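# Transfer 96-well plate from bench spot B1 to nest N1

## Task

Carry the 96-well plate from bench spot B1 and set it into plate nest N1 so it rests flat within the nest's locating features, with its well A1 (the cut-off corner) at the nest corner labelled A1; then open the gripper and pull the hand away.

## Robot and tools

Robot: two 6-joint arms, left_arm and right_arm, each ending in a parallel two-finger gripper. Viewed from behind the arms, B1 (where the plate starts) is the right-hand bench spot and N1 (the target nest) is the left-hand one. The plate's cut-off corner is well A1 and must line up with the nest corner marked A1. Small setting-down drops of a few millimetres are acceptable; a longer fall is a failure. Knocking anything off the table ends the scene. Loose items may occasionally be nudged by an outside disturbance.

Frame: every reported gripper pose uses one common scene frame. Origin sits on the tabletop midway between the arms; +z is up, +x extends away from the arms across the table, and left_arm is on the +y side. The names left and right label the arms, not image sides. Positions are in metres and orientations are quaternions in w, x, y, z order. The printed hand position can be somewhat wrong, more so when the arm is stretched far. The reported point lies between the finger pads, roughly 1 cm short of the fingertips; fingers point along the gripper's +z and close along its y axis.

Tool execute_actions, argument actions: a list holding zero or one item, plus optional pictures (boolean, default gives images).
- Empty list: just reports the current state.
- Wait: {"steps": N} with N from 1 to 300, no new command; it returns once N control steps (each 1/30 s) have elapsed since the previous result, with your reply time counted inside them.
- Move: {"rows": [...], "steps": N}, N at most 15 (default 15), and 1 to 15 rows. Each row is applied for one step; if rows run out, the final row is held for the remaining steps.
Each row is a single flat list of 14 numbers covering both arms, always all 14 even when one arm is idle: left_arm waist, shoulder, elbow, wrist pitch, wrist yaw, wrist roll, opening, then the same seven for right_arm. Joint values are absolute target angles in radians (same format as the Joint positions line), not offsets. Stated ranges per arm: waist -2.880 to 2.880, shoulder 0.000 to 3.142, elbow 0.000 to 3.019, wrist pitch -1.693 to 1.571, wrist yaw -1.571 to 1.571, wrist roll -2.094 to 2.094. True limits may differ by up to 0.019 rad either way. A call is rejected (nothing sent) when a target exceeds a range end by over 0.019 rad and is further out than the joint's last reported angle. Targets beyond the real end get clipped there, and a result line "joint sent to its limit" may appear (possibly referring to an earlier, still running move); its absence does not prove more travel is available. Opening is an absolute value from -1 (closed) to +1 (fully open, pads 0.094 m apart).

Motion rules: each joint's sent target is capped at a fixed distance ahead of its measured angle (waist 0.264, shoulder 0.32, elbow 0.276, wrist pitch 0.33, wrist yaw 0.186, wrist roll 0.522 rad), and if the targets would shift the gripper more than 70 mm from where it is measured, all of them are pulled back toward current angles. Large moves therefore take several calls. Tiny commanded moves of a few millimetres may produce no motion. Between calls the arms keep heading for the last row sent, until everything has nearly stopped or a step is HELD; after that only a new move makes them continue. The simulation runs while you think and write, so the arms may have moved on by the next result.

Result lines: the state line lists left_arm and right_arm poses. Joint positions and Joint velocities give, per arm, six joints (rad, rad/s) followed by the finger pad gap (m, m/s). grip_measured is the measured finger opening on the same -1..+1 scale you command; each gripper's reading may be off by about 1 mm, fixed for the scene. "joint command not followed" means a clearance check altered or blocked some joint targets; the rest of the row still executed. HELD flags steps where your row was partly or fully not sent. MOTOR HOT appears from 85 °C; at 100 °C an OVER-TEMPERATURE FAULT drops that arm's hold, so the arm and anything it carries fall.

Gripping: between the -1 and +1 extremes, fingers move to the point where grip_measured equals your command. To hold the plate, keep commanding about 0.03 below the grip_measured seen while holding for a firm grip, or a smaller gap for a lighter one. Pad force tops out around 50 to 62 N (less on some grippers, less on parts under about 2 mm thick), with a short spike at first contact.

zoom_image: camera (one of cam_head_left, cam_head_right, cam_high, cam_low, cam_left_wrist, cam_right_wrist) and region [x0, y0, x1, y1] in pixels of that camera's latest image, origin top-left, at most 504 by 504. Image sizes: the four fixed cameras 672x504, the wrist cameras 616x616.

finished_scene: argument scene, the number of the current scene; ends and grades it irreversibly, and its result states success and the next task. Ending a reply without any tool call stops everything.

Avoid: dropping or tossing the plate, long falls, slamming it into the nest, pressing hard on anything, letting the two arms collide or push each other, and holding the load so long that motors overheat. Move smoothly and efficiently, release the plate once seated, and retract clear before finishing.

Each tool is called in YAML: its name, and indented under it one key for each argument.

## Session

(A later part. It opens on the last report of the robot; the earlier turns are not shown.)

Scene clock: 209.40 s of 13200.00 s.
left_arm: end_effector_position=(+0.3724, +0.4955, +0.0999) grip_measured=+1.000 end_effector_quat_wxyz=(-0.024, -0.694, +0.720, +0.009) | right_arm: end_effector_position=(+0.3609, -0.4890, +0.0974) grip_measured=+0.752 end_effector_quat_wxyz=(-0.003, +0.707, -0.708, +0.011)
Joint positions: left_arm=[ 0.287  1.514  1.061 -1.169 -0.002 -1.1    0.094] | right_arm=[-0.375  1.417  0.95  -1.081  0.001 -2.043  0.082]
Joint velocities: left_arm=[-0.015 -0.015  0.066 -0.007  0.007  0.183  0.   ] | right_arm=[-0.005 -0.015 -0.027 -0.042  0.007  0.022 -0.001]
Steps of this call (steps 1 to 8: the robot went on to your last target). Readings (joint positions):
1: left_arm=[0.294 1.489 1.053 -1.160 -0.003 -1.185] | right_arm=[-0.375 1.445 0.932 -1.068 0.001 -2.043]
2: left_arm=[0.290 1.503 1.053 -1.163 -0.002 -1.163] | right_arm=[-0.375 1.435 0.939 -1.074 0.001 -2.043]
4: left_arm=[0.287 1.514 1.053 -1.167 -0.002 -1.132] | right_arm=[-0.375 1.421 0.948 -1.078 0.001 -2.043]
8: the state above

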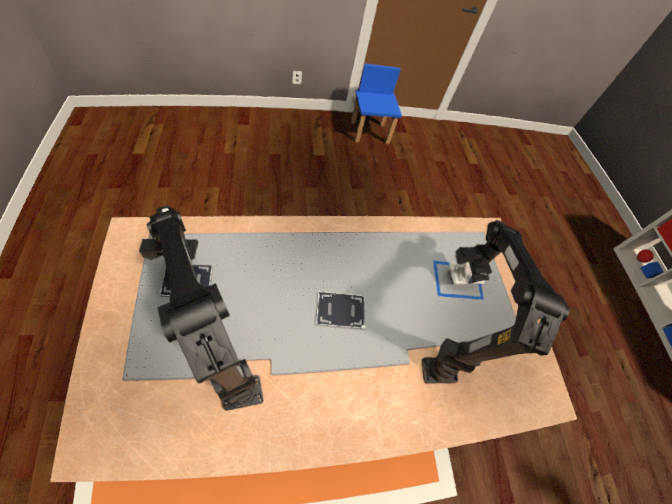

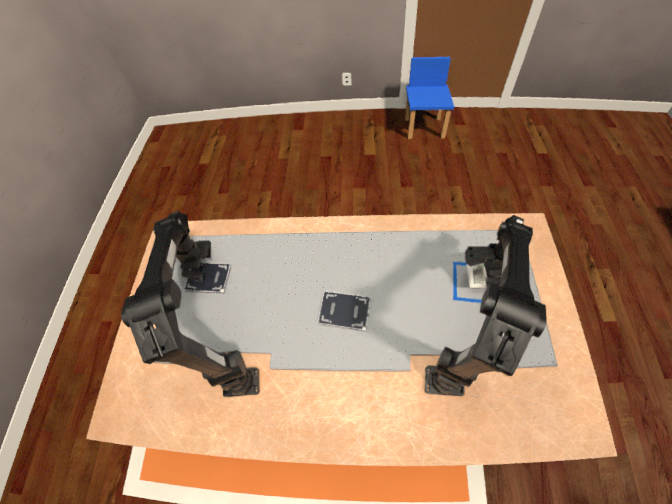

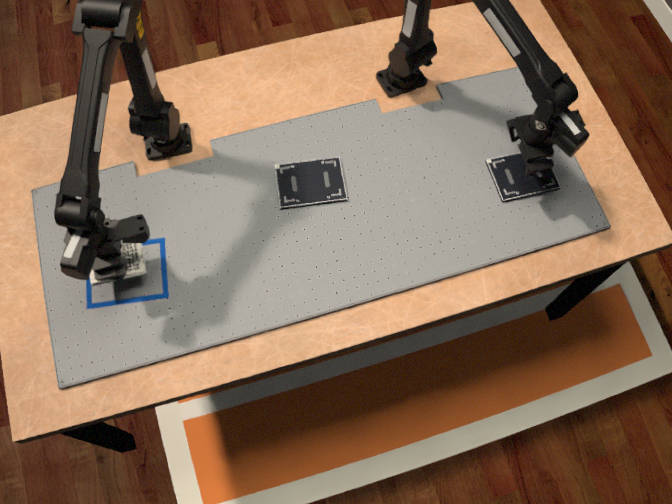

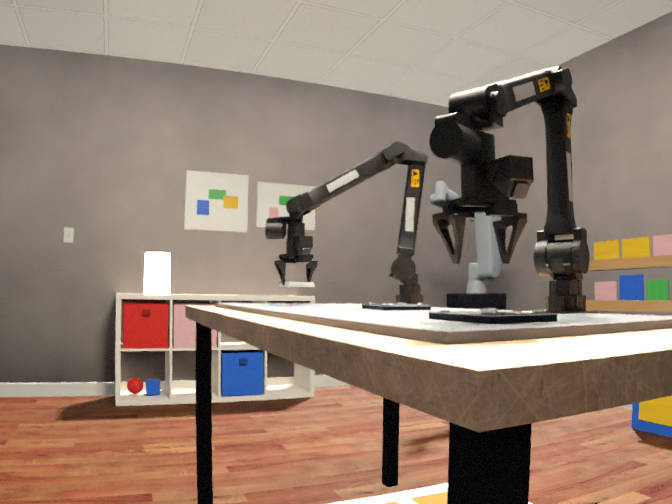

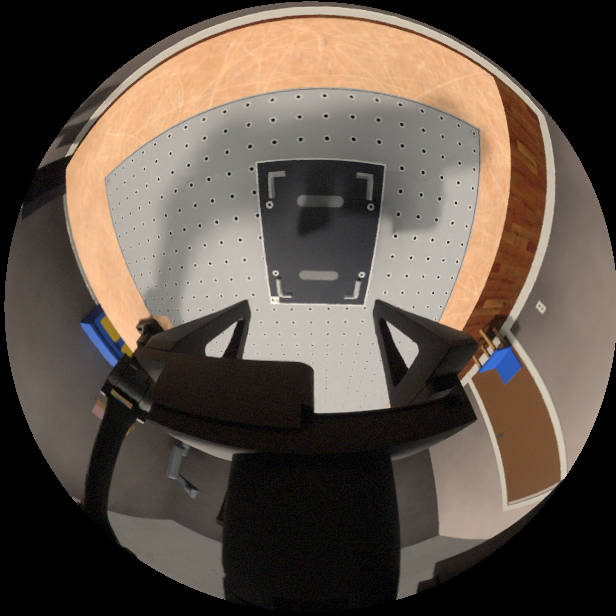

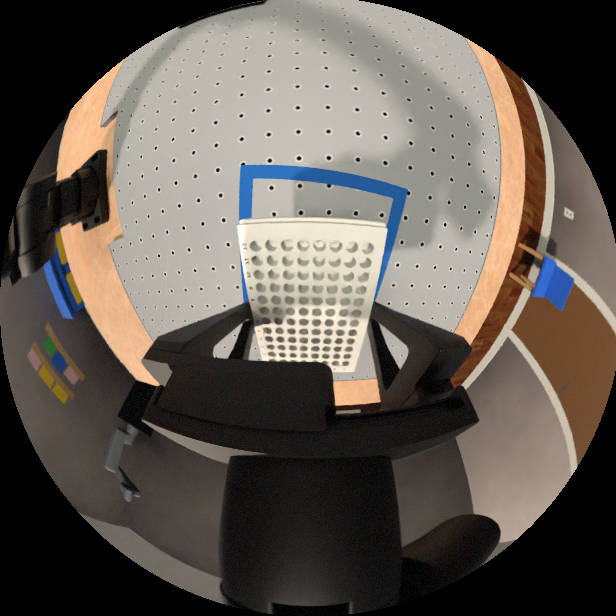

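execute_actions:
  actions:
    - {"rows": [[0.29,1.51,1.12,-1.165,0,-1.07,1, -0.371,1.422,1.002,-1.09,0,-2.035,0.72],[0.295,1.513,1.122,-1.16,0,-1.065,1, -0.36,1.426,1.008,-1.092,0,-2.023,0.72],[0.3,1.516,1.124,-1.155,0,-1.06,1, -0.341,1.434,1.018,-1.094,0,-2.002,0.72],[0.305,1.519,1.126,-1.15,0,-1.055,1, -0.316,1.444,1.031,-1.097,0,-1.973,0.72],[0.31,1.522,1.128,-1.145,0,-1.05,1, -0.285,1.457,1.047,-1.101,0,-1.938,0.72],[0.315,1.525,1.13,-1.14,0,-1.045,1, -0.249,1.471,1.066,-1.105,0,-1.897,0.72],[0.32,1.528,1.132,-1.135,0,-1.04,1, -0.208,1.488,1.087,-1.11,0,-1.851,0.72],[0.325,1.531,1.134,-1.13,0,-1.035,1, -0.162,1.507,1.111,-1.116,0,-1.799,0.72],[0.33,1.534,1.136,-1.126,0,-1.03,1, -0.113,1.527,1.136,-1.122,0,-1.743,0.72],[0.335,1.537,1.138,-1.122,0,-1.025,1, -0.06,1.548,1.163,-1.128,0,-1.684,0.72],[0.34,1.54,1.14,-1.118,0,-1.02,1, -0.005,1.571,1.192,-1.135,0,-1.621,0.72],[0.345,1.542,1.142,-1.115,0,-1.015,1, 0.052,1.594,1.222,-1.142,0,-1.556,0.72],[0.35,1.544,1.144,-1.112,0,-1.01,1, 0.111,1.618,1.252,-1.149,0,-1.49,0.72],[0.354,1.545,1.145,-1.11,0,-1.005,1, 0.171,1.643,1.284,-1.156,0,-1.422,0.72],[0.354,1.545,1.145,-1.11,0,-1.005,1, 0.231,1.668,1.315,-1.164,0,-1.353,0.72]], "steps": 15}
  pictures: false

execute_actions:
  actions:
    - {"rows": [[0.354,1.545,1.145,-1.11,0,-1.005,1, 0.292,1.692,1.346,-1.171,0,-1.284,0.72],[0.354,1.545,1.145,-1.11,0,-1.005,1, 0.352,1.717,1.378,-1.178,0,-1.216,0.72],[0.354,1.545,1.145,-1.11,0,-1.005,1, 0.411,1.741,1.408,-1.185,0,-1.15,0.72],[0.354,1.545,1.145,-1.11,0,-1.005,1, 0.468,1.764,1.438,-1.192,0,-1.085,0.72],[0.354,1.545,1.145,-1.11,0,-1.005,1, 0.523,1.787,1.467,-1.199,0,-1.022,0.72],[0.354,1.545,1.145,-1.11,0,-1.005,1, 0.576,1.808,1.494,-1.205,0,-0.963,0.72],[0.354,1.545,1.145,-1.11,0,-1.005,1, 0.625,1.828,1.519,-1.211,0,-0.907,0.72],[0.354,1.545,1.145,-1.11,0,-1.005,1, 0.671,1.847,1.543,-1.217,0,-0.855,0.72],[0.354,1.545,1.145,-1.11,0,-1.005,1, 0.712,1.864,1.564,-1.222,0,-0.809,0.72],[0.354,1.545,1.145,-1.11,0,-1.005,1, 0.748,1.878,1.583,-1.226,0,-0.768,0.72],[0.354,1.545,1.145,-1.11,0,-1.005,1, 0.779,1.891,1.599,-1.23,0,-0.733,0.72],[0.354,1.545,1.145,-1.11,0,-1.005,1, 0.804,1.901,1.612,-1.233,0,-0.704,0.72],[0.354,1.545,1.145,-1.11,0,-1.005,1, 0.823,1.909,1.622,-1.235,0,-0.683,0.72],[0.354,1.545,1.145,-1.11,0,-1.005,1, 0.834,1.913,1.628,-1.237,0,-0.671,0.72],[0.354,1.545,1.145,-1.11,0,-1.005,1, 0.838,1.915,1.63,-1.237,0,-0.666,0.72]], "steps": 15}
  pictures: false

execute_actions:
  actions:
    - {"steps": 15}

Scene clock: 242.07 s of 13200.00 s.
left_arm: end_effector_position=(+0.3812, +0.5262, +0.1042) grip_measured=+1.000 end_effector_quat_wxyz=(+0.004, -0.689, +0.725, +0.000) | right_arm: end_effector_position=(+0.4683, -0.3459, +0.1047) grip_measured=+0.752 end_effector_quat_wxyz=(-0.006, +0.730, -0.683, +0.010)
Joint positions: left_arm=[ 0.345  1.526  1.089 -1.126 -0.002 -1.028  0.094] | right_arm=[ 0.034  1.574  1.146 -1.12   0.003 -1.702  0.082]
Joint velocities: left_arm=[0.122 0.054 0.037 0.081 0.037 0.125 0.   ] | right_arm=[ 1.363  0.513  0.569 -0.11   0.037  1.121 -0.001]
Steps of this call (steps 1 to 30: the robot went on to your last target; steps 31 to 90: nothing new was sent; then 29.17 s passed at rest; steps 91 to 105: all 15 steps of this action). Readings (joint positions):
91: left_arm=[0.287 1.514 1.066 -1.169 -0.002 -1.077] | right_arm=[-0.375 1.417 0.950 -1.083 0.001 -2.043]
92: left_arm=[0.287 1.514 1.066 -1.169 -0.002 -1.076] | right_arm=[-0.375 1.417 0.950 -1.083 0.001 -2.043]
94: left_arm=[0.288 1.514 1.066 -1.168 -0.002 -1.072] | right_arm=[-0.366 1.418 0.952 -1.084 0.001 -2.030]
98: left_arm=[0.303 1.514 1.069 -1.154 -0.002 -1.058] | right_arm=[-0.273 1.452 0.997 -1.100 0.003 -1.946]
105: the state above

Scene clock: 242.57 s of 13200.00 s.
left_arm: end_effector_position=(+0.3803, +0.5298, +0.1025) grip_measured=+1.000 end_effector_quat_wxyz=(+0.003, -0.686, +0.727, +0.000) | right_arm: end_effector_position=(+0.4791, -0.0270, +0.0848) grip_measured=+0.752 end_effector_quat_wxyz=(+0.006, +0.731, -0.682, -0.000)
Joint positions: left_arm=[ 0.353  1.532  1.09  -1.124 -0.002 -1.013  0.094] | right_arm=[ 0.668  1.841  1.446 -1.188  0.003 -1.071  0.082]
Joint velocities: left_arm=[-0.005 -0.005 -0.002  0.002 -0.022 -0.007  0.   ] | right_arm=[ 1.148  0.405  0.481 -0.154  0.007  1.238  0.   ]
Steps of this call (steps 1 to 15: all 15 steps of this action). Readings (joint positions):
1: left_arm=[0.349 1.528 1.090 -1.125 -0.002 -1.024] | right_arm=[0.080 1.592 1.166 -1.124 0.003 -1.663]
2: left_arm=[0.352 1.530 1.090 -1.124 -0.002 -1.022] | right_arm=[0.126 1.610 1.185 -1.128 0.003 -1.623]
4: left_arm=[0.353 1.531 1.090 -1.124 -0.002 -1.019] | right_arm=[0.216 1.647 1.225 -1.137 0.003 -1.539]
8: left_arm=[0.353 1.532 1.090 -1.124 -0.002 -1.015] | right_arm=[0.387 1.723 1.312 -1.158 0.003 -1.365]
15: the state above

Scene clock: 243.07 s of 13200.00 s.
left_arm: end_effector_position=(+0.3803, +0.5298, +0.1025) grip_measured=+1.000 end_effector_quat_wxyz=(+0.003, -0.686, +0.728, +0.000) | right_arm: end_effector_position=(+0.4455, +0.0750, +0.0907) grip_measured=+0.752 end_effector_quat_wxyz=(-0.002, +0.663, -0.749, -0.001)
Joint positions: left_arm=[ 0.353  1.532  1.09  -1.124 -0.002 -1.012  0.094] | right_arm=[ 0.849  1.914  1.573 -1.226 -0.002 -0.699  0.082]
Joint velocities: left_arm=[-0.005 -0.005  0.002 -0.007  0.022 -0.051  0.   ] | right_arm=[-0.23  -0.005  0.017  0.002  0.007  0.125 -0.   ]
Steps of this call (steps 1 to 15: the robot went on to your last target). Readings (joint positions):
1: left_arm=[0.353 1.532 1.090 -1.124 -0.002 -1.013] | right_arm=[0.707 1.854 1.464 -1.194 0.003 -1.024]
2: left_arm=[0.353 1.532 1.090 -1.124 -0.002 -1.013] | right_arm=[0.744 1.869 1.484 -1.201 0.003 -0.975]
4: left_arm=[0.353 1.532 1.090 -1.124 -0.002 -1.012] | right_arm=[0.814 1.897 1.531 -1.216 0.001 -0.873]
8: left_arm=[0.353 1.532 1.090 -1.124 -0.002 -1.012] | right_arm=[0.889 1.914 1.571 -1.219 -0.004 -0.760]
15: the state above

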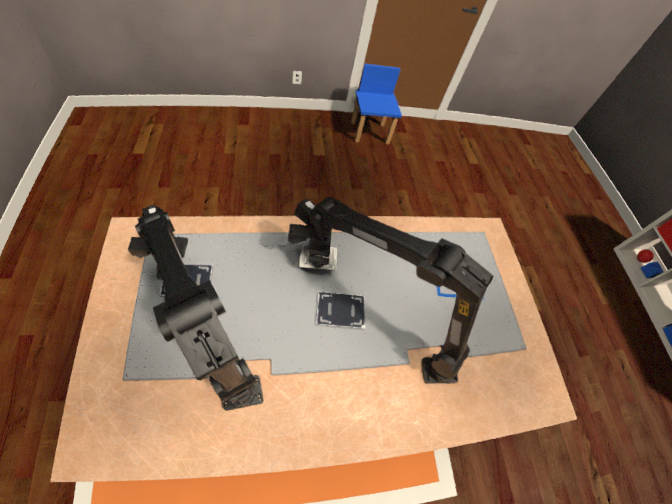

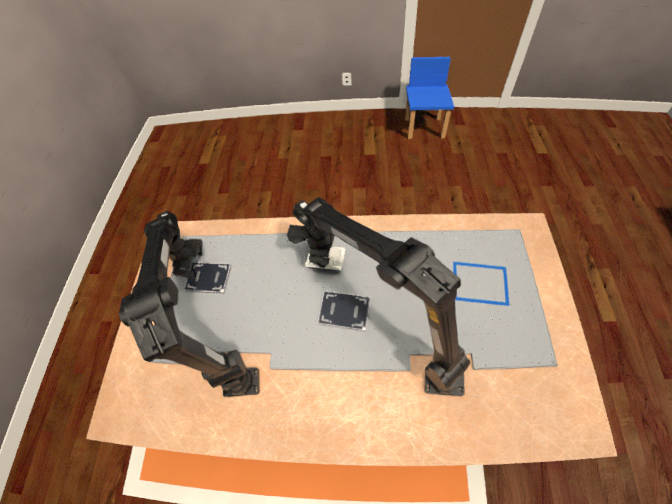

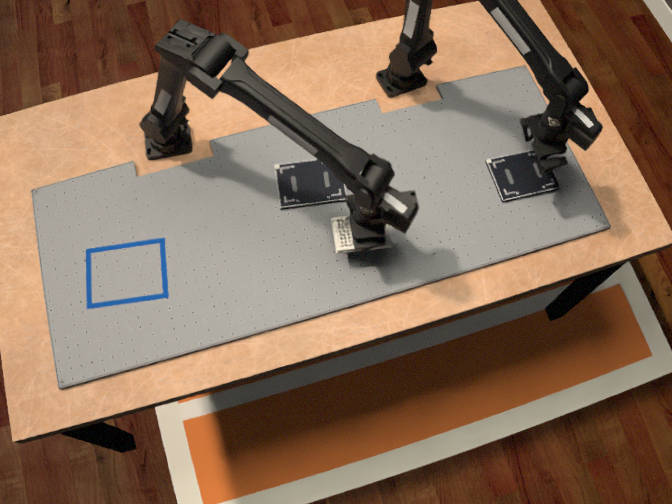

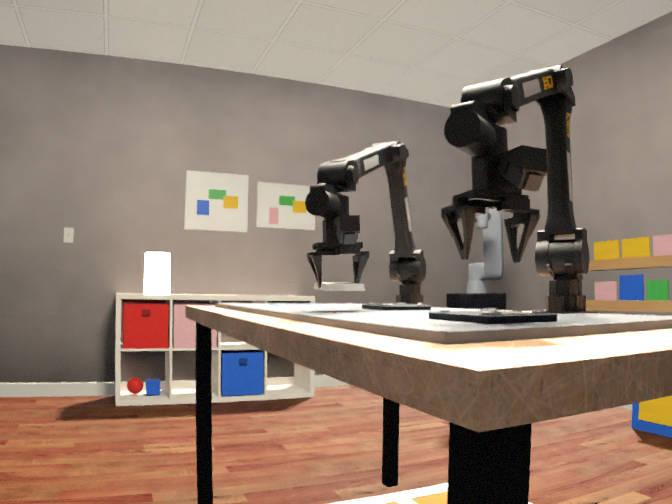

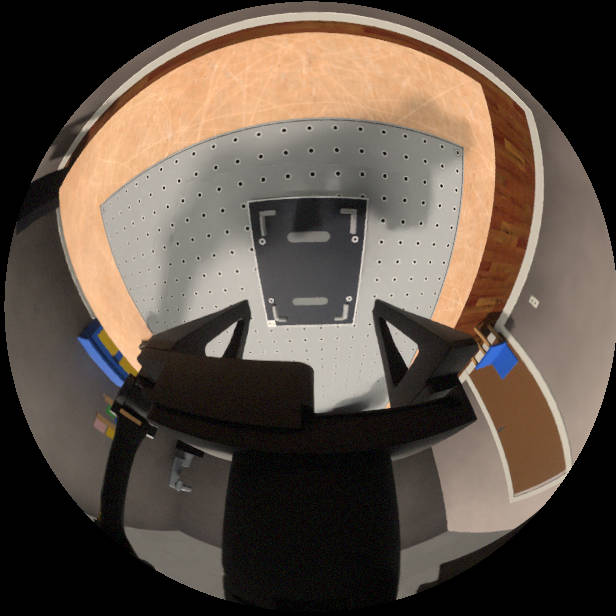

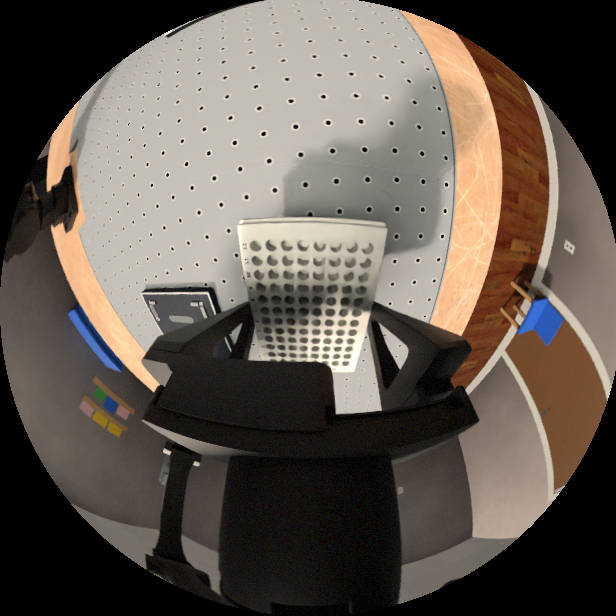

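zoom_image:
  camera: "cam_left_wrist"
  region: [211, 170, 411, 370]

zoom_image:
  camera: "cam_low"
  region: [280, 240, 400, 330]

Region (211, 170, 411, 370) of cam_left_wrist's 616x616 image, scaled by 2.520, with more detail than that image has.

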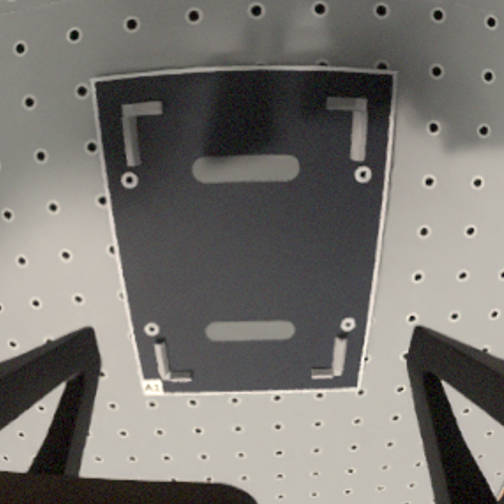

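Region (280, 240, 400, 330) of cam_low's 672x504 image, scaled by 4.200, with more detail than that image has; it fills the top 378 rows of this view, and the rest is white.

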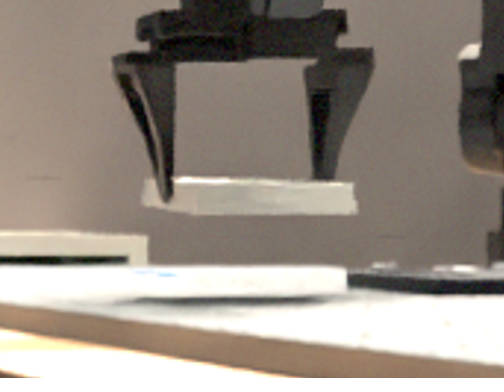

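execute_actions:
  actions:
    - {"rows": [[0.354,1.54,1.12,-1.12,0,-1.01,1, 0.838,1.917,1.575,-1.215,0,-0.67,0.72],[0.354,1.54,1.12,-1.12,0,-1.01,1, 0.838,1.921,1.569,-1.206,0,-0.67,0.72],[0.354,1.54,1.12,-1.12,0,-1.01,1, 0.838,1.926,1.563,-1.196,0,-0.67,0.72],[0.354,1.54,1.12,-1.12,0,-1.01,1, 0.838,1.931,1.557,-1.186,0,-0.67,0.72],[0.354,1.54,1.12,-1.12,0,-1.01,1, 0.838,1.936,1.551,-1.176,0,-0.67,0.72],[0.354,1.54,1.12,-1.12,0,-1.01,1, 0.838,1.941,1.545,-1.166,0,-0.67,0.72],[0.354,1.54,1.12,-1.12,0,-1.01,1, 0.838,1.946,1.539,-1.156,0,-0.67,0.72],[0.354,1.54,1.12,-1.12,0,-1.01,1, 0.838,1.951,1.533,-1.146,0,-0.67,0.72],[0.354,1.54,1.12,-1.12,0,-1.01,1, 0.838,1.955,1.527,-1.136,0,-0.67,0.72],[0.354,1.54,1.12,-1.12,0,-1.01,1, 0.838,1.959,1.522,-1.127,0,-0.67,0.72],[0.354,1.54,1.12,-1.12,0,-1.01,1, 0.838,1.962,1.517,-1.118,0,-0.67,0.72],[0.354,1.54,1.12,-1.12,0,-1.01,1, 0.838,1.965,1.513,-1.11,0,-0.67,0.72],[0.354,1.54,1.12,-1.12,0,-1.01,1, 0.838,1.967,1.51,-1.104,0,-0.67,0.72],[0.354,1.54,1.12,-1.12,0,-1.01,1, 0.838,1.968,1.508,-1.1,0,-0.67,0.72],[0.354,1.54,1.12,-1.12,0,-1.01,1, 0.838,1.969,1.507,-1.097,0,-0.67,0.72]], "steps": 15}
  pictures: false

execute_actions:
  actions:
    - {"steps": 12}

zoom_image:
  camera: "cam_low"
  region: [280, 240, 400, 330]

Scene clock: 256.83 s of 13200.00 s.
left_arm: end_effector_position=(+0.3803, +0.5298, +0.1025) grip_measured=+1.000 end_effector_quat_wxyz=(+0.003, -0.686, +0.728, +0.000) | right_arm: end_effector_position=(+0.4544, +0.0692, +0.0529) grip_measured=+0.752 end_effector_quat_wxyz=(-0.011, +0.650, -0.760, -0.001)
Joint positions: left_arm=[ 0.353  1.532  1.09  -1.124 -0.002 -1.012  0.094] | right_arm=[ 0.831  1.947  1.517 -1.119 -0.001 -0.682  0.082]
Joint velocities: left_arm=[ 0.015 -0.005 -0.012 -0.002  0.007 -0.007  0.   ] | right_arm=[ 0.005  0.161 -0.129  0.129 -0.007 -0.051 -0.001]
Steps of this call (steps 1 to 30: the robot went on to your last target; steps 31 to 90: nothing new was sent; then 10.27 s passed at rest; steps 91 to 105: all 15 steps of this action). Readings (joint positions):
91: left_arm=[0.353 1.532 1.090 -1.124 -0.002 -1.012] | right_arm=[0.831 1.914 1.573 -1.226 -0.001 -0.682]
92: left_arm=[0.353 1.532 1.090 -1.124 -0.002 -1.012] | right_arm=[0.831 1.914 1.573 -1.225 -0.001 -0.682]
94: left_arm=[0.353 1.532 1.090 -1.124 -0.002 -1.012] | right_arm=[0.831 1.914 1.572 -1.214 -0.001 -0.682]
98: left_arm=[0.353 1.532 1.090 -1.124 -0.002 -1.012] | right_arm=[0.831 1.915 1.555 -1.176 -0.001 -0.682]
105: the state above

Scene clock: 257.23 s of 13200.00 s.
left_arm: end_effector_position=(+0.3803, +0.5298, +0.1025) grip_measured=+1.000 end_effector_quat_wxyz=(+0.003, -0.686, +0.728, +0.000) | right_arm: end_effector_position=(+0.4534, +0.0682, +0.0426) grip_measured=+0.748 end_effector_quat_wxyz=(-0.006, +0.650, -0.760, -0.000)
Joint positions: left_arm=[ 0.353  1.532  1.09  -1.124 -0.002 -1.012  0.094] | right_arm=[ 0.831  1.961  1.51  -1.108 -0.    -0.682  0.082]
Joint velocities: left_arm=[ 0.005 -0.005  0.002 -0.007 -0.007  0.022  0.   ] | right_arm=[-0.005 -0.005  0.002  0.002 -0.022  0.007 -0.001]
Steps of this call (steps 1 to 12: the robot went on to your last target). Readings (joint positions):
1: left_arm=[0.353 1.532 1.090 -1.124 -0.002 -1.012] | right_arm=[0.831 1.952 1.514 -1.115 -0.001 -0.682]
2: left_arm=[0.353 1.532 1.090 -1.124 -0.002 -1.012] | right_arm=[0.831 1.956 1.512 -1.113 -0.001 -0.682]
4: left_arm=[0.353 1.532 1.090 -1.124 -0.002 -1.012] | right_arm=[0.831 1.961 1.510 -1.111 -0.000 -0.682]
8: left_arm=[0.353 1.532 1.090 -1.124 -0.002 -1.012] | right_arm=[0.831 1.961 1.510 -1.109 -0.000 -0.682]
12: the state above

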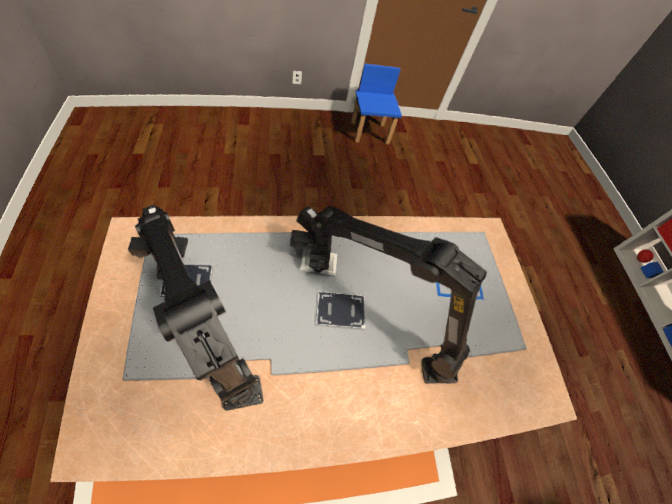

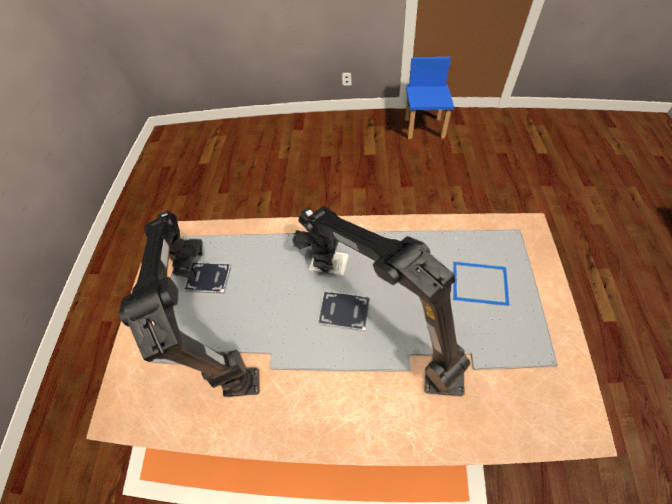

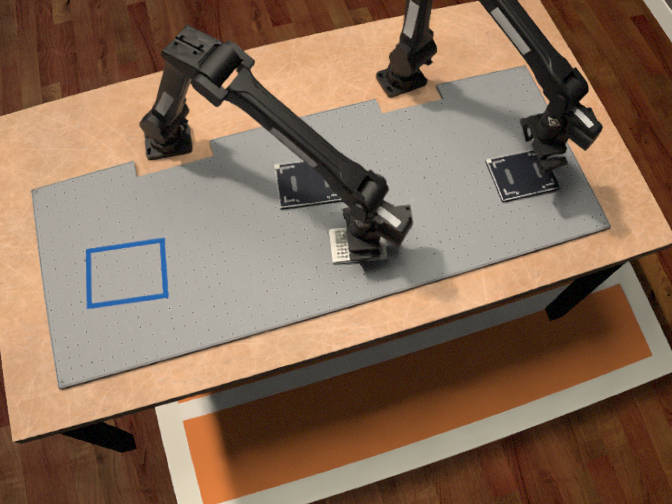

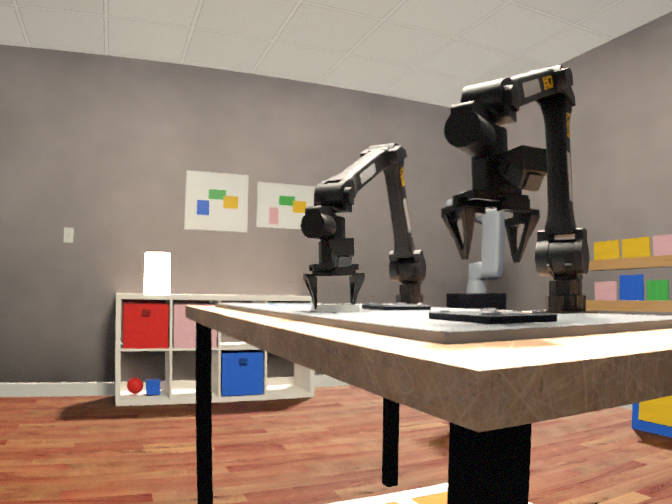

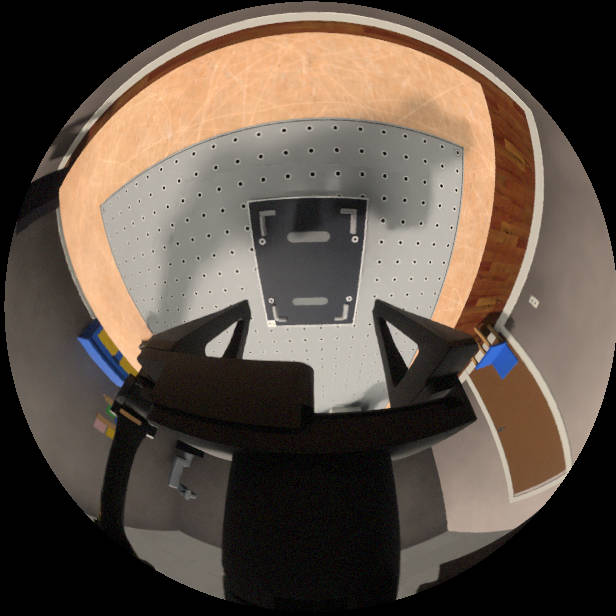

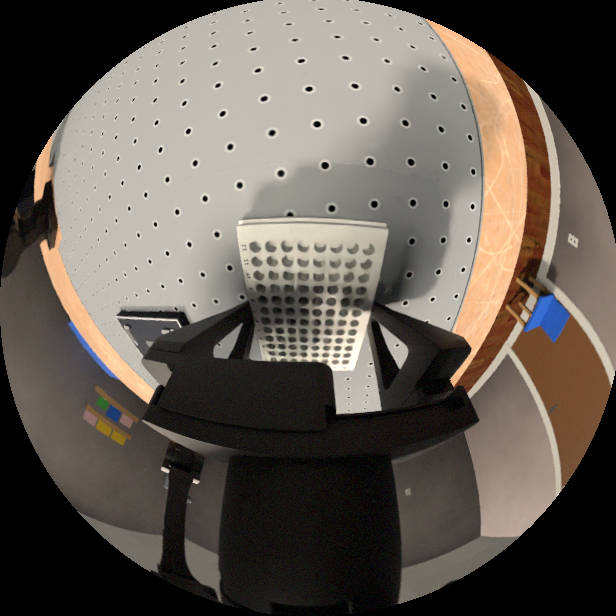

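Region (280, 240, 400, 330) of cam_low's 672x504 image, scaled by 4.200, with more detail than that image has; it fills the top 378 rows of this view, and the rest is white.

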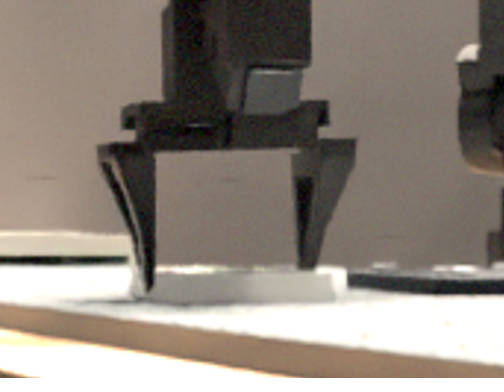

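execute_actions:
  actions:
    - {"rows": [[0.354,1.54,1.12,-1.12,0,-1.01,1, 0.835,1.955,1.52,-1.105,0,-0.675,0.8],[0.354,1.54,1.12,-1.12,0,-1.01,1, 0.835,1.955,1.53,-1.105,0,-0.675,0.9],[0.354,1.54,1.12,-1.12,0,-1.01,1, 0.835,1.95,1.54,-1.108,0,-0.675,1],[0.354,1.54,1.12,-1.12,0,-1.01,1, 0.835,1.95,1.545,-1.11,0,-0.675,1],[0.354,1.54,1.12,-1.12,0,-1.01,1, 0.835,1.945,1.55,-1.112,0,-0.675,1],[0.354,1.54,1.12,-1.12,0,-1.01,1, 0.835,1.945,1.555,-1.115,0,-0.675,1],[0.354,1.54,1.12,-1.12,0,-1.01,1, 0.835,1.94,1.56,-1.118,0,-0.675,1],[0.354,1.54,1.12,-1.12,0,-1.01,1, 0.835,1.934,1.568,-1.13,0,-0.675,1],[0.354,1.54,1.12,-1.12,0,-1.01,1, 0.835,1.927,1.577,-1.145,0,-0.675,1],[0.354,1.54,1.12,-1.12,0,-1.01,1, 0.835,1.92,1.586,-1.16,0,-0.675,1],[0.354,1.54,1.125,-1.12,0,-1.01,1, 0.835,1.913,1.595,-1.175,0,-0.675,1],[0.354,1.54,1.13,-1.12,0,-1.01,1, 0.835,1.906,1.604,-1.19,0,-0.675,1],[0.354,1.54,1.135,-1.12,0,-1.01,1, 0.835,1.899,1.613,-1.205,0,-0.675,1],[0.354,1.54,1.14,-1.125,0,-1.01,1, 0.835,1.892,1.622,-1.22,0,-0.675,1],[0.354,1.54,1.145,-1.125,0,-1.01,1, 0.835,1.885,1.63,-1.237,0,-0.675,1]], "steps": 15}
  pictures: false

execute_actions:
  actions:
    - {"rows": [[0.351,1.541,1.146,-1.125,0,-1.015,1, 0.835,1.884,1.63,-1.237,0,-0.675,1],[0.341,1.543,1.148,-1.126,0,-1.024,1, 0.825,1.879,1.63,-1.237,0,-0.675,1],[0.325,1.547,1.152,-1.126,0,-1.038,1, 0.809,1.873,1.625,-1.236,0,-0.675,1],[0.304,1.551,1.158,-1.127,0,-1.058,1, 0.788,1.864,1.615,-1.235,0,-0.675,1],[0.277,1.557,1.165,-1.128,0,-1.082,1, 0.761,1.853,1.6,-1.234,0,-0.675,1],[0.246,1.564,1.173,-1.129,0,-1.11,1, 0.73,1.84,1.585,-1.233,0,-0.675,1],[0.211,1.572,1.182,-1.131,0,-1.142,1, 0.695,1.825,1.571,-1.232,0,-0.675,1],[0.172,1.581,1.192,-1.132,0,-1.178,1, 0.656,1.809,1.555,-1.231,0,-0.675,1],[0.13,1.591,1.203,-1.134,0,-1.216,1, 0.614,1.791,1.537,-1.229,0,-0.675,1],[0.085,1.601,1.214,-1.136,0,-1.257,1, 0.569,1.772,1.519,-1.227,0,-0.675,1],[0.038,1.612,1.226,-1.137,0,-1.3,1, 0.522,1.752,1.499,-1.226,0,-0.675,1],[-0.011,1.623,1.239,-1.139,0,-1.345,1, 0.473,1.732,1.479,-1.224,0,-0.675,1],[-0.061,1.634,1.252,-1.141,0,-1.391,1, 0.422,1.711,1.458,-1.222,0,-0.675,1],[-0.112,1.646,1.265,-1.143,0,-1.438,1, 0.371,1.689,1.436,-1.22,0,-0.675,1],[-0.164,1.658,1.279,-1.146,0,-1.485,1, 0.319,1.668,1.415,-1.218,0,-0.675,1]], "steps": 15}
  pictures: false

execute_actions:
  actions:
    - {"rows": [[-0.216,1.669,1.292,-1.148,0,-1.532,1, 0.267,1.646,1.394,-1.217,0,-0.675,1],[-0.267,1.681,1.305,-1.15,0,-1.579,1, 0.216,1.624,1.372,-1.215,0,-0.675,1],[-0.317,1.692,1.318,-1.152,0,-1.625,1, 0.165,1.603,1.351,-1.213,0,-0.675,1],[-0.366,1.703,1.331,-1.154,0,-1.67,1, 0.116,1.583,1.331,-1.211,0,-0.675,1],[-0.413,1.714,1.343,-1.155,0,-1.713,1, 0.069,1.563,1.311,-1.21,0,-0.675,1],[-0.458,1.724,1.354,-1.157,0,-1.754,1, 0.024,1.544,1.293,-1.208,0,-0.675,1],[-0.5,1.734,1.365,-1.159,0,-1.792,1, -0.018,1.526,1.275,-1.206,0,-0.675,1],[-0.539,1.743,1.375,-1.16,0,-1.828,1, -0.057,1.51,1.259,-1.205,0,-0.675,1],[-0.574,1.751,1.384,-1.162,0,-1.86,1, -0.092,1.495,1.245,-1.204,0,-0.675,1],[-0.605,1.758,1.392,-1.163,0,-1.888,1, -0.123,1.482,1.232,-1.203,0,-0.675,1],[-0.632,1.764,1.399,-1.164,0,-1.912,1, -0.15,1.471,1.221,-1.202,0,-0.675,1],[-0.653,1.768,1.405,-1.165,0,-1.932,1, -0.171,1.462,1.212,-1.201,0,-0.675,1],[-0.669,1.772,1.409,-1.165,0,-1.946,1, -0.187,1.456,1.205,-1.2,0,-0.675,1],[-0.679,1.774,1.411,-1.166,0,-1.955,1, -0.197,1.451,1.201,-1.2,0,-0.675,1],[-0.682,1.775,1.412,-1.166,0,-1.958,1, -0.2,1.45,1.2,-1.2,0,-0.675,1]], "steps": 15}
  pictures: false

execute_actions:
  actions:
    - {"steps": 22}

zoom_image:
  camera: "cam_left_wrist"
  region: [211, 170, 411, 370]

zoom_image:
  camera: "cam_low"
  region: [270, 225, 410, 330]

Scene clock: 289.27 s of 13200.00 s.
left_arm: end_effector_position=(+0.3803, +0.5298, +0.1025) grip_measured=+1.000 end_effector_quat_wxyz=(+0.003, -0.686, +0.728, +0.000) | right_arm: end_effector_position=(+0.4466, +0.0620, +0.0565) grip_measured=+1.000 end_effector_quat_wxyz=(+0.020, +0.649, -0.760, +0.000)
Joint positions: left_arm=[ 0.353  1.532  1.09  -1.124 -0.002 -1.012  0.094] | right_arm=[ 0.831  1.954  1.539 -1.195 -0.    -0.682  0.094]
Joint velocities: left_arm=[-0.005 -0.015 -0.012  0.002 -0.007  0.022  0.   ] | right_arm=[ 0.005 -0.132  0.159 -0.413 -0.051 -0.022  0.   ]
Steps of this call (steps 1 to 30: the robot went on to your last target; steps 31 to 90: nothing new was sent; then 28.53 s passed at rest; steps 91 to 105: all 15 steps of this action). Readings (joint positions):
91: left_arm=[0.353 1.532 1.090 -1.124 -0.002 -1.012] | right_arm=[0.831 1.961 1.510 -1.108 -0.000 -0.682]
92: left_arm=[0.353 1.532 1.090 -1.124 -0.002 -1.012] | right_arm=[0.831 1.961 1.510 -1.108 -0.000 -0.682]
94: left_arm=[0.353 1.532 1.090 -1.124 -0.002 -1.012] | right_arm=[0.831 1.961 1.510 -1.108 -0.000 -0.682]
98: left_arm=[0.353 1.532 1.090 -1.124 -0.002 -1.012] | right_arm=[0.831 1.961 1.510 -1.110 -0.000 -0.682]
105: the state above

Scene clock: 289.77 s of 13200.00 s.
left_arm: end_effector_position=(+0.4658, +0.3842, +0.1025) grip_measured=+1.000 end_effector_quat_wxyz=(+0.010, -0.645, +0.764, -0.005) | right_arm: end_effector_position=(+0.5247, -0.0720, +0.1286) grip_measured=+1.000 end_effector_quat_wxyz=(+0.029, -0.538, +0.842, -0.002)
Joint positions: left_arm=[-0.023  1.613  1.188 -1.124 -0.002 -1.278  0.094] | right_arm=[ 0.554  1.804  1.514 -1.222 -0.002 -0.682  0.094]
Joint velocities: left_arm=[-1.411  0.327  0.271 -0.012 -0.007 -0.96   0.   ] | right_arm=[-1.167 -0.357 -0.349 -0.007 -0.007  0.007  0.   ]
Steps of this call (steps 1 to 15: all 15 steps of this action). Readings (joint positions):
1: left_arm=[0.353 1.532 1.090 -1.124 -0.002 -1.012] | right_arm=[0.831 1.949 1.545 -1.207 -0.000 -0.682]
2: left_arm=[0.353 1.532 1.090 -1.124 -0.002 -1.013] | right_arm=[0.831 1.943 1.550 -1.215 -0.000 -0.682]
4: left_arm=[0.347 1.532 1.091 -1.124 -0.002 -1.022] | right_arm=[0.828 1.927 1.555 -1.221 -0.000 -0.682]
8: left_arm=[0.276 1.547 1.115 -1.124 -0.002 -1.083] | right_arm=[0.781 1.883 1.555 -1.222 -0.002 -0.682]
15: the state above

Scene clock: 290.27 s of 13200.00 s.
left_arm: end_effector_position=(+0.4512, +0.0594, +0.0906) grip_measured=+1.000 end_effector_quat_wxyz=(+0.003, -0.603, +0.798, -0.007) | right_arm: end_effector_position=(+0.4685, -0.4267, +0.1504) grip_measured=+1.000 end_effector_quat_wxyz=(+0.024, -0.217, +0.976, -0.012)
Joint positions: left_arm=[-0.693  1.767  1.357 -1.147  0.    -1.84   0.094] | right_arm=[-0.145  1.544  1.238 -1.211 -0.    -0.682  0.094]
Joint velocities: left_arm=[-0.796  0.103  0.154 -0.007  0.051 -0.681  0.   ] | right_arm=[-1.441 -0.757 -0.54   0.061  0.037 -0.007  0.   ]
Steps of this call (steps 1 to 15: all 15 steps of this action). Readings (joint positions):
1: left_arm=[-0.072 1.624 1.197 -1.125 -0.002 -1.312] | right_arm=[0.513 1.792 1.500 -1.222 -0.002 -0.682]
2: left_arm=[-0.120 1.635 1.207 -1.125 -0.002 -1.346] | right_arm=[0.471 1.779 1.485 -1.222 -0.002 -0.682]
4: left_arm=[-0.216 1.657 1.227 -1.127 -0.002 -1.418] | right_arm=[0.384 1.751 1.449 -1.222 -0.002 -0.682]
8: left_arm=[-0.405 1.701 1.270 -1.133 -0.002 -1.571] | right_arm=[0.200 1.686 1.370 -1.220 -0.002 -0.682]
15: the state above

Scene clock: 291.00 s of 13200.00 s.
left_arm: end_effector_position=(+0.4552, +0.0672, +0.0904) grip_measured=+1.000 end_effector_quat_wxyz=(+0.000, -0.652, +0.758, -0.004) | right_arm: end_effector_position=(+0.4480, -0.4452, +0.1780) grip_measured=+1.000 end_effector_quat_wxyz=(+0.051, -0.192, +0.980, -0.027)
Joint positions: left_arm=[-0.675  1.77   1.361 -1.154  0.002 -1.95   0.094] | right_arm=[-0.196  1.449  1.204 -1.211  0.001 -0.682  0.094]
Joint velocities: left_arm=[ 0.005  0.005 -0.012  0.007  0.081 -0.037  0.   ] | right_arm=[ 0.005  0.005 -0.017  0.007  0.037 -0.007  0.   ]
Steps of this call (steps 1 to 22: the robot went on to your last target). Readings (joint positions):
1: left_arm=[-0.716 1.770 1.360 -1.147 0.001 -1.862] | right_arm=[-0.189 1.519 1.221 -1.211 0.002 -0.682]
2: left_arm=[-0.731 1.770 1.361 -1.148 0.002 -1.880] | right_arm=[-0.223 1.498 1.211 -1.211 0.004 -0.682]
4: left_arm=[-0.738 1.770 1.361 -1.152 0.002 -1.906] | right_arm=[-0.254 1.467 1.206 -1.211 0.006 -0.682]
8: left_arm=[-0.705 1.770 1.361 -1.154 0.002 -1.933] | right_arm=[-0.225 1.449 1.206 -1.211 0.003 -0.682]
22: the state above

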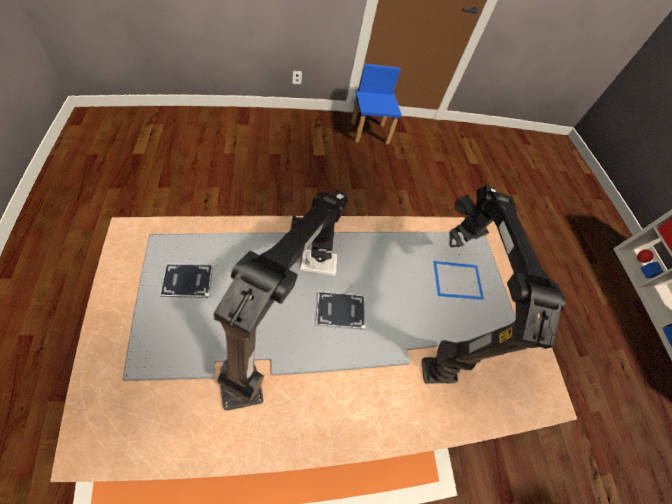

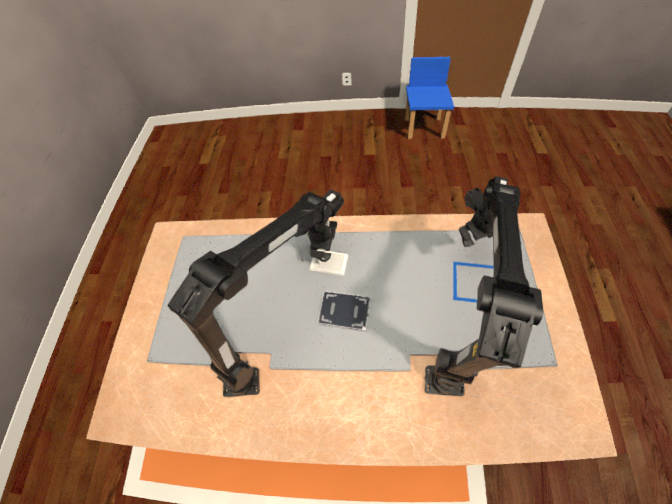

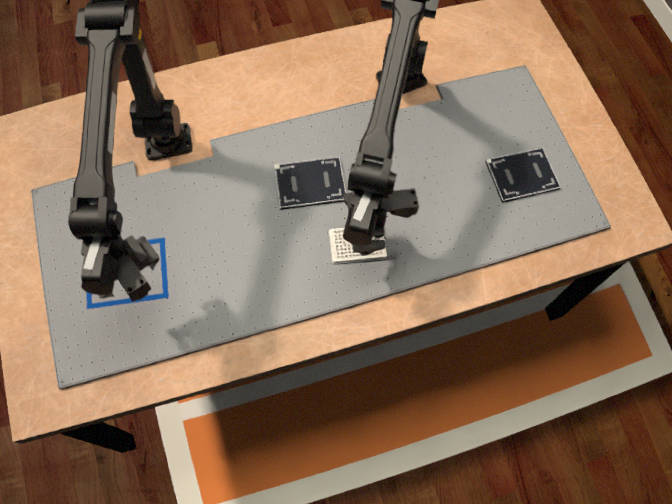

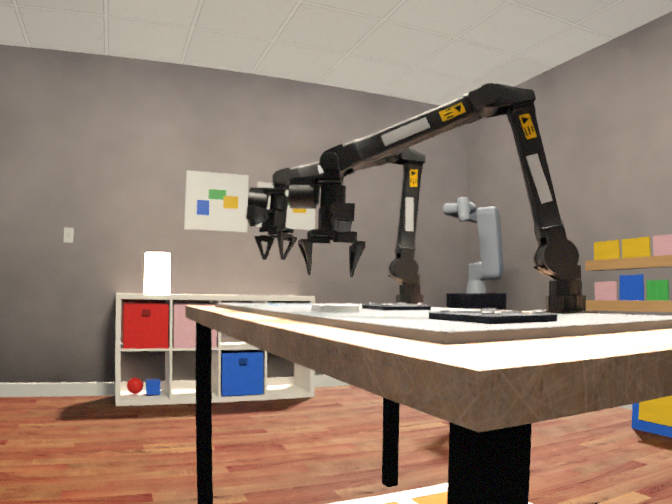

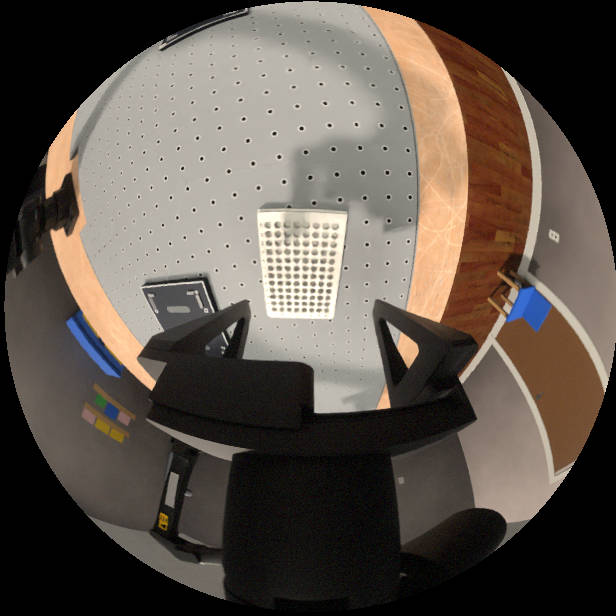

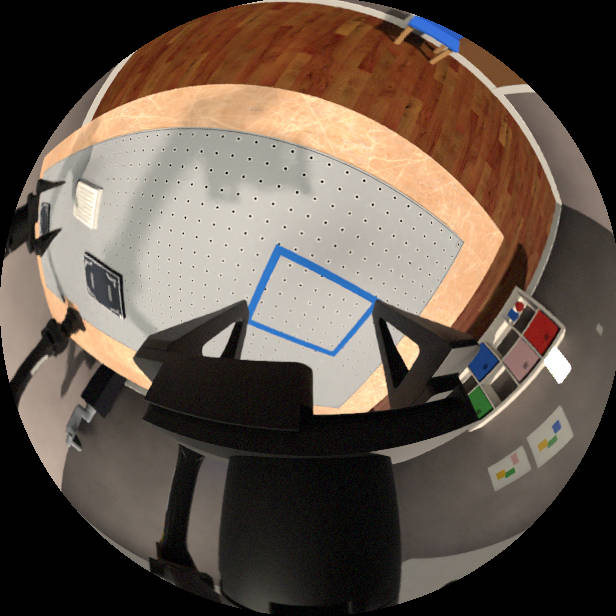

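Region (211, 170, 411, 370) of cam_left_wrist's 616x616 image, scaled by 2.520, with more detail than that image has.

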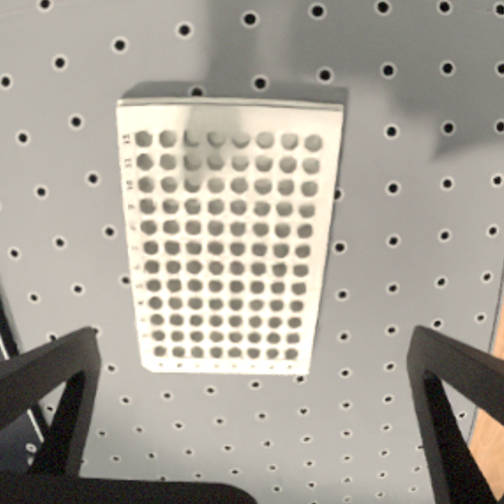

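Region (270, 225, 410, 330) of cam_low's 672x504 image, scaled by 3.600, with more detail than that image has; it fills the top 378 rows of this view, and the rest is white.

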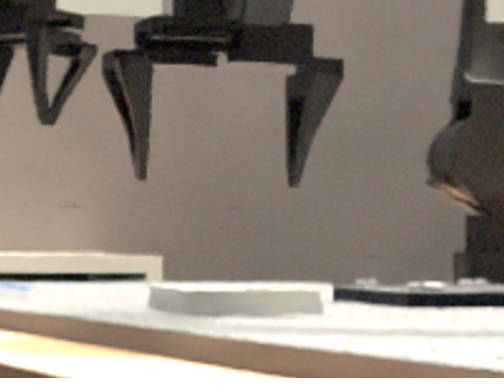

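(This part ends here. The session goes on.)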